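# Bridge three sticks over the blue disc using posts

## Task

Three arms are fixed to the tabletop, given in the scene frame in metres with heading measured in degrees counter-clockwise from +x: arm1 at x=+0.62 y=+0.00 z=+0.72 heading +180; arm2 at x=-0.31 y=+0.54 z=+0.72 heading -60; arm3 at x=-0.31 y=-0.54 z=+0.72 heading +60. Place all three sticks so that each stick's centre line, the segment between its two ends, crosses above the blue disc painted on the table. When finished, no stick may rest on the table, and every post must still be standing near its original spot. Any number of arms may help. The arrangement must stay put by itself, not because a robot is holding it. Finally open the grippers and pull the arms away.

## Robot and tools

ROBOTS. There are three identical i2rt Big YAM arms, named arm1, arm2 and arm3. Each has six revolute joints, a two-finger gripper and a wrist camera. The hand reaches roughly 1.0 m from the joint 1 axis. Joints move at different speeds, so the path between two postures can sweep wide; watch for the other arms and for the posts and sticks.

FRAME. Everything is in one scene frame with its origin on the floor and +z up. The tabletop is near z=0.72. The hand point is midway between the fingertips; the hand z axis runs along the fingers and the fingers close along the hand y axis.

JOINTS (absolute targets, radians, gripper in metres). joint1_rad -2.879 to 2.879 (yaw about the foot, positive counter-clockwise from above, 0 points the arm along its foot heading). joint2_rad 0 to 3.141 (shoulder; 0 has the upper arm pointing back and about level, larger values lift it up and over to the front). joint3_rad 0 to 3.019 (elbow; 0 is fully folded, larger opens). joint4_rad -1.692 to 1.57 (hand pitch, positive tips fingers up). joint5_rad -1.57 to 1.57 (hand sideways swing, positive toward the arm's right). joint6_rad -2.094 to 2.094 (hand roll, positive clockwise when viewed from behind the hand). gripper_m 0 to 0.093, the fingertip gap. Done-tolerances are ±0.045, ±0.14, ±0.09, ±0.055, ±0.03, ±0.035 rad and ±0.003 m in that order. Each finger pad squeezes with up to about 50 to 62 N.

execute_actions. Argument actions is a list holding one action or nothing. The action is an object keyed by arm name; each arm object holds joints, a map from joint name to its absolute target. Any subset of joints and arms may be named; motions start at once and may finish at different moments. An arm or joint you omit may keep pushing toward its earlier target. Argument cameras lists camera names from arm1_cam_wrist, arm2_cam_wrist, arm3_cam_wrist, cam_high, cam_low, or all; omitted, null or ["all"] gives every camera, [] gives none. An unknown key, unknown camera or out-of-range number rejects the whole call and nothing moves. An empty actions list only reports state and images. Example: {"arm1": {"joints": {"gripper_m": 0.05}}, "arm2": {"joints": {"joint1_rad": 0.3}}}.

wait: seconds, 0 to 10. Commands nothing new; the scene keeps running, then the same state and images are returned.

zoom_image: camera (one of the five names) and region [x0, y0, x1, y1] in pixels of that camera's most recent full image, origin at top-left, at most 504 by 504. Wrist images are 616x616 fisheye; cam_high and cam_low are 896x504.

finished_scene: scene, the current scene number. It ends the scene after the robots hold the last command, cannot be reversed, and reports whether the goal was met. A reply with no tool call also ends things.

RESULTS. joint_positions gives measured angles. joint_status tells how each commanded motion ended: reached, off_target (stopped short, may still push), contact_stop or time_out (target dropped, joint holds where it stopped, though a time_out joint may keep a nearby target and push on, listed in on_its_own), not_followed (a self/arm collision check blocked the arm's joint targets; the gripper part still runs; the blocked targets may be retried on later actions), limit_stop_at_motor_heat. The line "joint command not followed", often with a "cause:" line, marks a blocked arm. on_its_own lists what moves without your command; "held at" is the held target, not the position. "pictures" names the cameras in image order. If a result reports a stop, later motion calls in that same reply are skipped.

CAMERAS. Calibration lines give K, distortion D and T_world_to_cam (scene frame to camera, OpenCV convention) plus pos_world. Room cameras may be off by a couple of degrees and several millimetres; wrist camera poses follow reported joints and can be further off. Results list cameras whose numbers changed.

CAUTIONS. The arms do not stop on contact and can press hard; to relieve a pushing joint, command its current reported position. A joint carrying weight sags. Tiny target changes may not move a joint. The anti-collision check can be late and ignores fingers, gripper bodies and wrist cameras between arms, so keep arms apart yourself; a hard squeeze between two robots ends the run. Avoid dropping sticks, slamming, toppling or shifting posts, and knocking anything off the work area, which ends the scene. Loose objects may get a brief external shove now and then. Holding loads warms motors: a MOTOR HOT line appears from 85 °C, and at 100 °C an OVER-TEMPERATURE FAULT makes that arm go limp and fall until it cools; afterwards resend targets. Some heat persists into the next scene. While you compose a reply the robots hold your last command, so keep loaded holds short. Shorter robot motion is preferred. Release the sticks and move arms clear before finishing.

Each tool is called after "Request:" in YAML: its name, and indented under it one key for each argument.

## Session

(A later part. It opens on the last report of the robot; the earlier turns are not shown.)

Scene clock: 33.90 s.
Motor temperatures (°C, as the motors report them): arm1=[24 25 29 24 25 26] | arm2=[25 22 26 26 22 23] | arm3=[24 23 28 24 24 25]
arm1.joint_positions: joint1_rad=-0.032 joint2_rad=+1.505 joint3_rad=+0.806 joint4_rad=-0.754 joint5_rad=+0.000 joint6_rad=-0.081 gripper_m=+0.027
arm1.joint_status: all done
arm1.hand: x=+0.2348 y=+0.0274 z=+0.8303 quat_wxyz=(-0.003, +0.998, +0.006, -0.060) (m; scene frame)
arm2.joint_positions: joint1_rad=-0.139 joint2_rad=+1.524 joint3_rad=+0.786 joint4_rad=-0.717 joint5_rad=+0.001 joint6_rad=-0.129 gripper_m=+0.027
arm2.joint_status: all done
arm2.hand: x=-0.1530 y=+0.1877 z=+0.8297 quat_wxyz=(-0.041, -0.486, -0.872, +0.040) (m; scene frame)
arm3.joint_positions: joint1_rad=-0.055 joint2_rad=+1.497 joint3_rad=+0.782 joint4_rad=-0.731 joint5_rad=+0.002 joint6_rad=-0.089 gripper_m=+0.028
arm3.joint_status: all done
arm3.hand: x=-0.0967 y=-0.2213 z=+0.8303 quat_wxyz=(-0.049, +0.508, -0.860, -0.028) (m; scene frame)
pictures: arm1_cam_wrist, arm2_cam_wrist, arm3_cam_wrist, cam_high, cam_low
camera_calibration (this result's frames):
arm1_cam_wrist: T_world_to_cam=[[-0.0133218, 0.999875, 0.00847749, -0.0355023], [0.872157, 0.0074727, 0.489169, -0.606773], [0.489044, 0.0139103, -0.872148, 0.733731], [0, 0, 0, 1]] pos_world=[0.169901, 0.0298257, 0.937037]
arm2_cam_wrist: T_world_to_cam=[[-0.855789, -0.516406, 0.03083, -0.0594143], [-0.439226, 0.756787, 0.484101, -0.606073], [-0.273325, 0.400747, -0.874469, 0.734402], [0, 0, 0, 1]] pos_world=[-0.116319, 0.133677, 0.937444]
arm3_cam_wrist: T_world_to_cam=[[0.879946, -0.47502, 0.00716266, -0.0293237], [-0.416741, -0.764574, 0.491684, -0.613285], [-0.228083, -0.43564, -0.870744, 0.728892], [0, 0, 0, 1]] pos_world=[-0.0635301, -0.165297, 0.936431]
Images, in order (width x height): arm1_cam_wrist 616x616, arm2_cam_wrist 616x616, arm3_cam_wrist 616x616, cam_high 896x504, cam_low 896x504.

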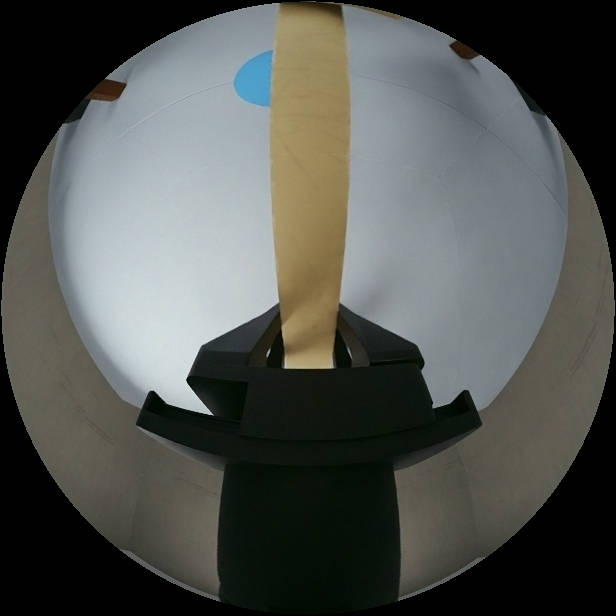

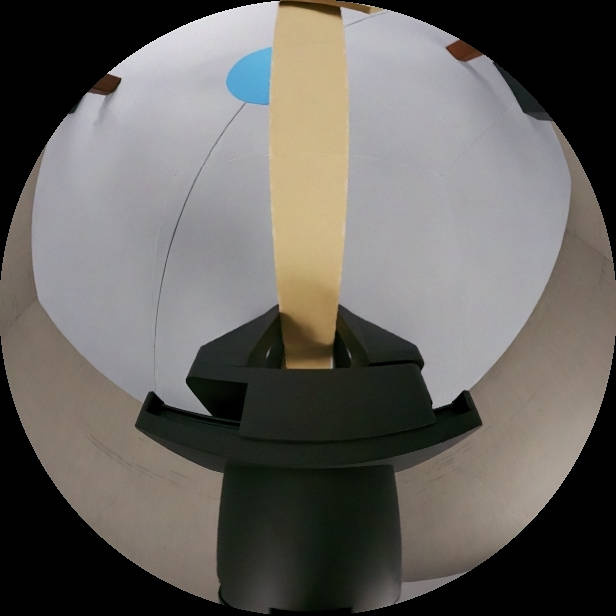

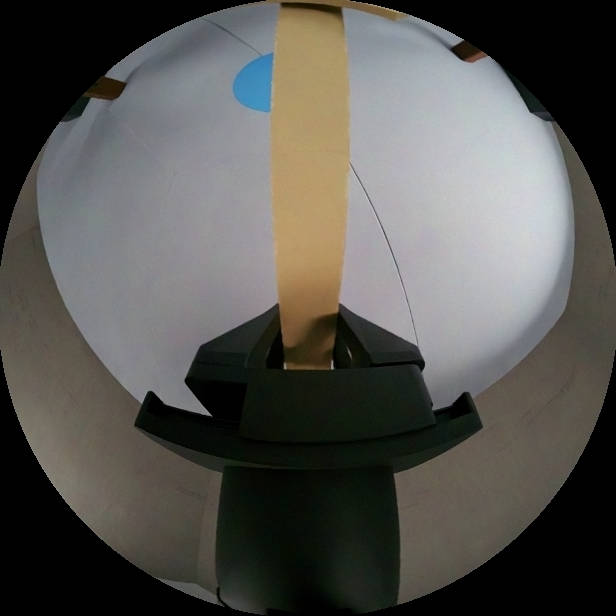

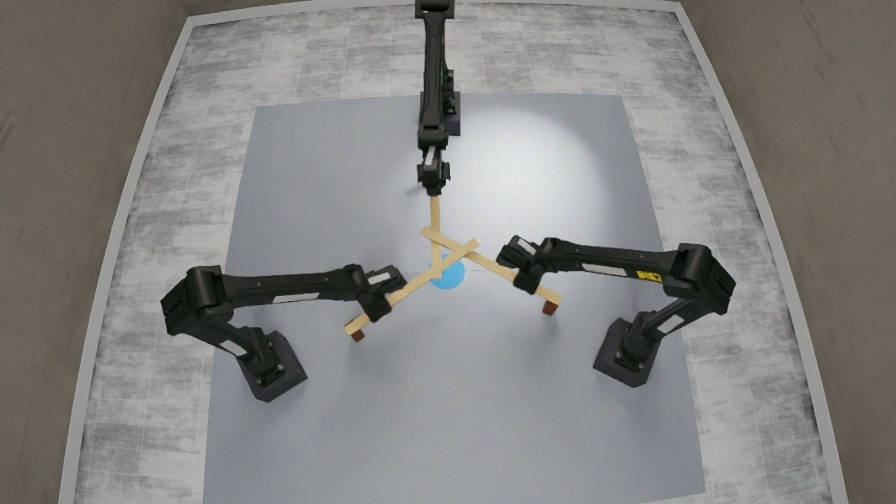

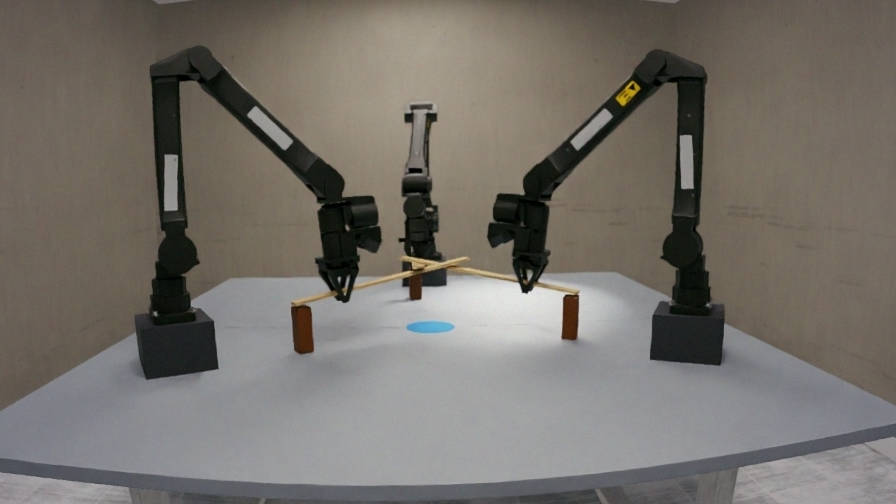

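Request:
zoom_image:
  camera: "cam_low"
  region: [280, 280, 360, 330]

Request:
zoom_image:
  camera: "cam_low"
  region: [520, 270, 600, 320]

Request:
zoom_image:
  camera: "cam_low"
  region: [390, 245, 480, 300]

Region (280, 280, 360, 330) of cam_low's 896x504 image, scaled by 6.300, with more detail than that image has; it fills the top 315 rows of this view, and the rest is white.

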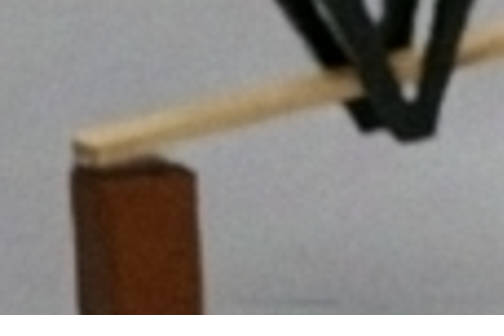

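Region (520, 270, 600, 320) of cam_low's 896x504 image, scaled by 6.300, with more detail than that image has; it fills the top 315 rows of this view, and the rest is white.

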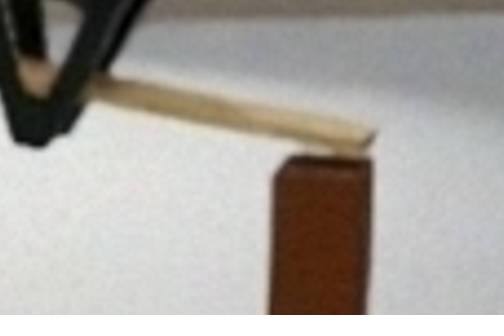

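Region (390, 245, 480, 300) of cam_low's 896x504 image, scaled by 5.600, with more detail than that image has.

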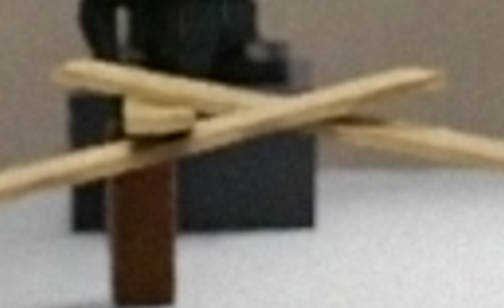

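Request:
execute_actions:
  actions:
    - {"arm1":{"joints":{"gripper_m":0.06}},"arm2":{"joints":{"gripper_m":0.06}},"arm3":{"joints":{"gripper_m":0.06}}}
  cameras: ["cam_high","cam_low"]

Scene clock: 35.00 s.
Motor temperatures (°C, as the motors report them): arm1=[24 25 29 24 25 26] | arm2=[25 22 26 26 22 23] | arm3=[24 23 28 24 24 25]
arm1.joint_positions: joint1_rad=-0.032 joint2_rad=+1.505 joint3_rad=+0.806 joint4_rad=-0.754 joint5_rad=+0.000 joint6_rad=-0.081 gripper_m=+0.060
arm1.joint_status: all done
arm1.hand: x=+0.2348 y=+0.0274 z=+0.8303 quat_wxyz=(-0.003, +0.998, +0.006, -0.060) (m; scene frame)
arm2.joint_positions: joint1_rad=-0.139 joint2_rad=+1.524 joint3_rad=+0.788 joint4_rad=-0.717 joint5_rad=+0.001 joint6_rad=-0.129 gripper_m=+0.060
arm2.joint_status: all done
arm2.hand: x=-0.1526 y=+0.1868 z=+0.8303 quat_wxyz=(-0.042, -0.486, -0.872, +0.041) (m; scene frame)
arm3.joint_positions: joint1_rad=-0.055 joint2_rad=+1.497 joint3_rad=+0.782 joint4_rad=-0.736 joint5_rad=+0.002 joint6_rad=-0.089 gripper_m=+0.060
arm3.joint_status: all done
arm3.hand: x=-0.0973 y=-0.2221 z=+0.8301 quat_wxyz=(-0.047, +0.508, -0.860, -0.027) (m; scene frame)
pictures: cam_high, cam_low
Images, in order (width x height): cam_high 896x504, cam_low 896x504.

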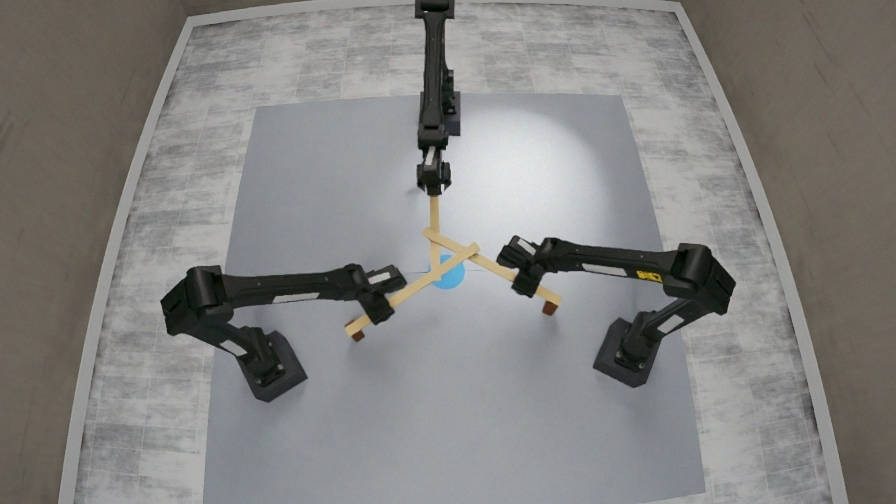

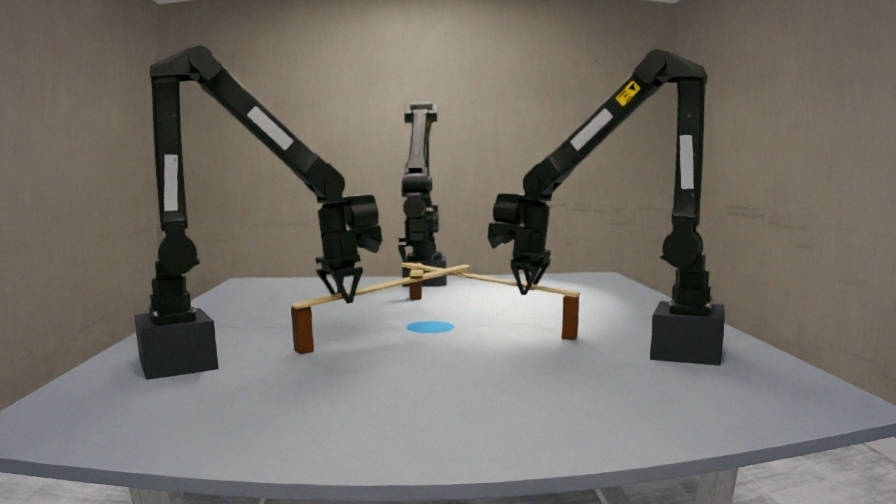

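It holds. I'll retreat by swinging the shoulders back, which lifts the hands within each stick's plane.

Request:
execute_actions:
  actions:
    - {"arm1":{"joints":{"joint2_rad":1.05,"joint3_rad":0.9}},"arm2":{"joints":{"joint2_rad":1.05,"joint3_rad":0.9}},"arm3":{"joints":{"joint2_rad":1.05,"joint3_rad":0.9}}}

Request:
zoom_image:
  camera: "cam_high"
  region: [330, 140, 590, 350]

Scene clock: 36.50 s.
Motor temperatures (°C, as the motors report them): arm1=[24 25 29 24 25 26] | arm2=[25 22 27 26 22 23] | arm3=[24 23 28 24 24 25]
arm1.joint_positions: joint1_rad=-0.032 joint2_rad=+1.041 joint3_rad=+0.861 joint4_rad=-0.756 joint5_rad=+0.000 joint6_rad=-0.081 gripper_m=+0.060
arm1.joint_status: all done
arm1.hand: x=+0.2108 y=+0.0299 z=+1.0329 quat_wxyz=(-0.022, +0.950, +0.005, -0.313) (m; scene frame)
arm2.joint_positions: joint1_rad=-0.139 joint2_rad=+1.037 joint3_rad=+0.869 joint4_rad=-0.720 joint5_rad=+0.001 joint6_rad=-0.129 gripper_m=+0.060
arm2.joint_status: all done
arm2.hand: x=-0.1348 y=+0.1554 z=+1.0552 quat_wxyz=(-0.264, -0.457, -0.824, +0.205) (m; scene frame)
arm3.joint_positions: joint1_rad=-0.055 joint2_rad=+1.041 joint3_rad=+0.861 joint4_rad=-0.739 joint5_rad=+0.002 joint6_rad=-0.089 gripper_m=+0.060
arm3.joint_status: all done
arm3.hand: x=-0.0749 y=-0.1929 z=+1.0385 quat_wxyz=(-0.282, +0.482, -0.818, -0.139) (m; scene frame)
pictures: arm1_cam_wrist, arm2_cam_wrist, arm3_cam_wrist, cam_high, cam_low
camera_calibration (this result's frames):
arm1_cam_wrist: T_world_to_cam=[[0.00395062, 0.998865, 0.0474705, -0.0839163], [0.999981, -0.00372314, -0.0048796, -0.201229], [-0.00469733, 0.0474889, -0.998861, 1.15604], [0, 0, 0, 1]] pos_world=[0.206988, 0.0281727, 1.15773]
arm2_cam_wrist: T_world_to_cam=[[-0.86644, -0.490792, 0.0916798, -0.137151], [-0.496719, 0.865915, -0.0588265, -0.134655], [-0.0505154, -0.0965087, -0.994049, 1.18307], [0, 0, 0, 1]] pos_world=[-0.125956, 0.163463, 1.18068]
arm3_cam_wrist: T_world_to_cam=[[0.868015, -0.493683, 0.0531751, -0.0888131], [-0.493863, -0.869475, -0.0106261, -0.189242], [0.0514804, -0.0170376, -0.998529, 1.16194], [0, 0, 0, 1]] pos_world=[-0.0761858, -0.18859, 1.16295]
Images, in order (width x height): arm1_cam_wrist 616x616, arm2_cam_wrist 616x616, arm3_cam_wrist 616x616, cam_high 896x504, cam_low 896x504.

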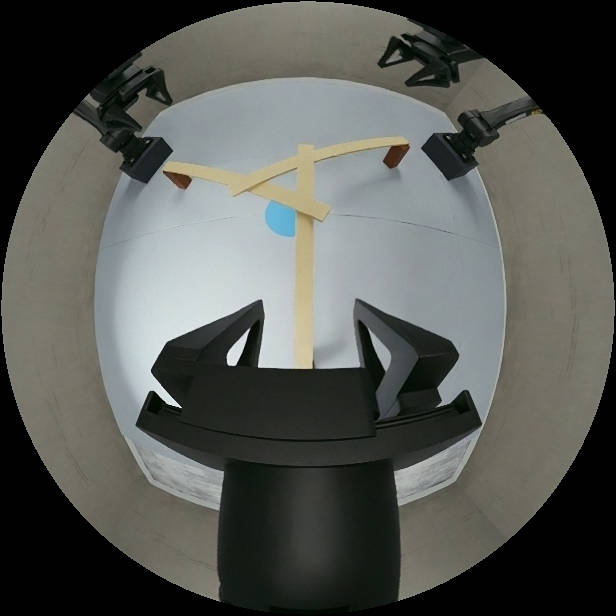

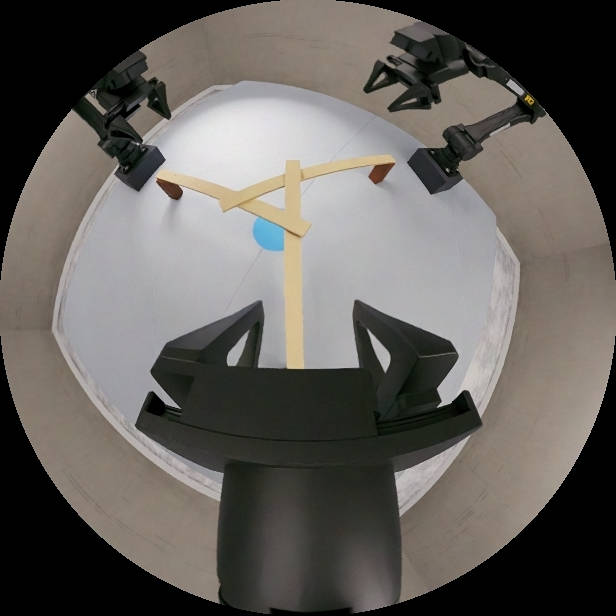

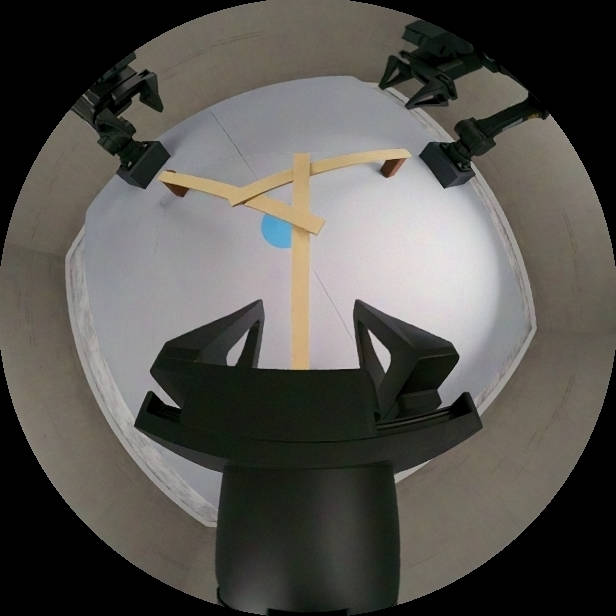

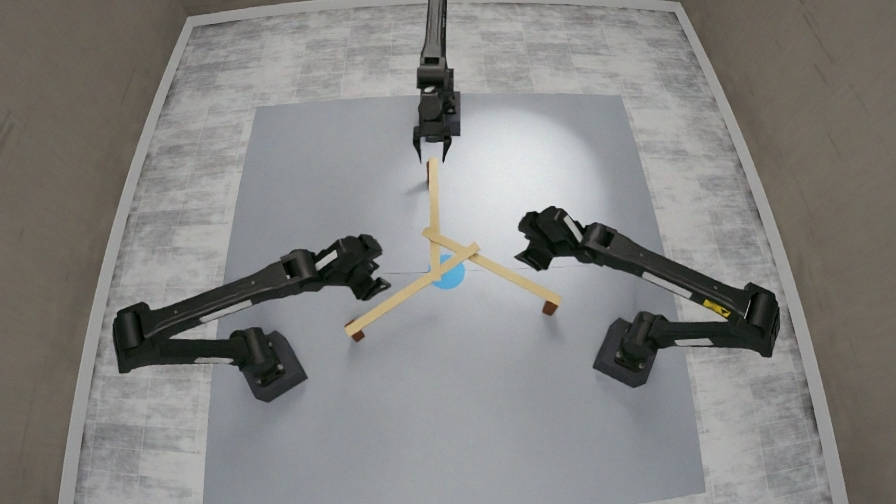

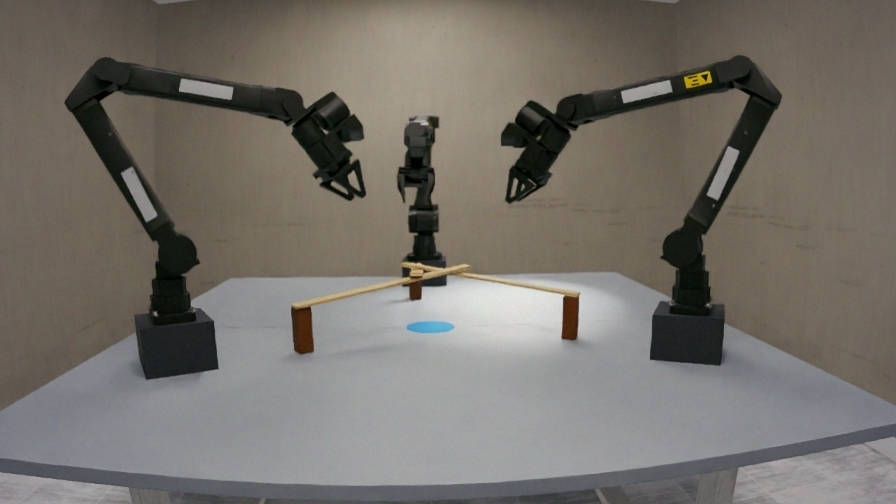

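Region (330, 140, 590, 350) of cam_high's 896x504 image, scaled by 1.938, with more detail than that image has; it fills the top 407 rows of this view, and the rest is white.

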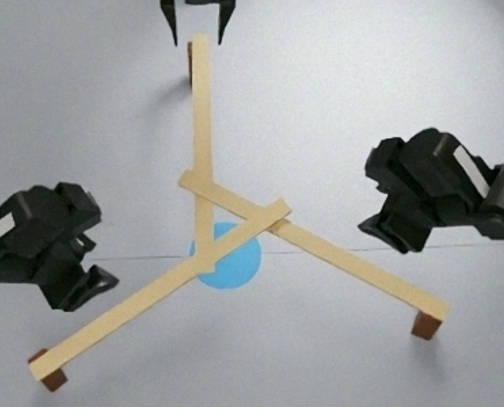

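Request:
finished_scene:
  scene: 1

The scene is finished: the task was done.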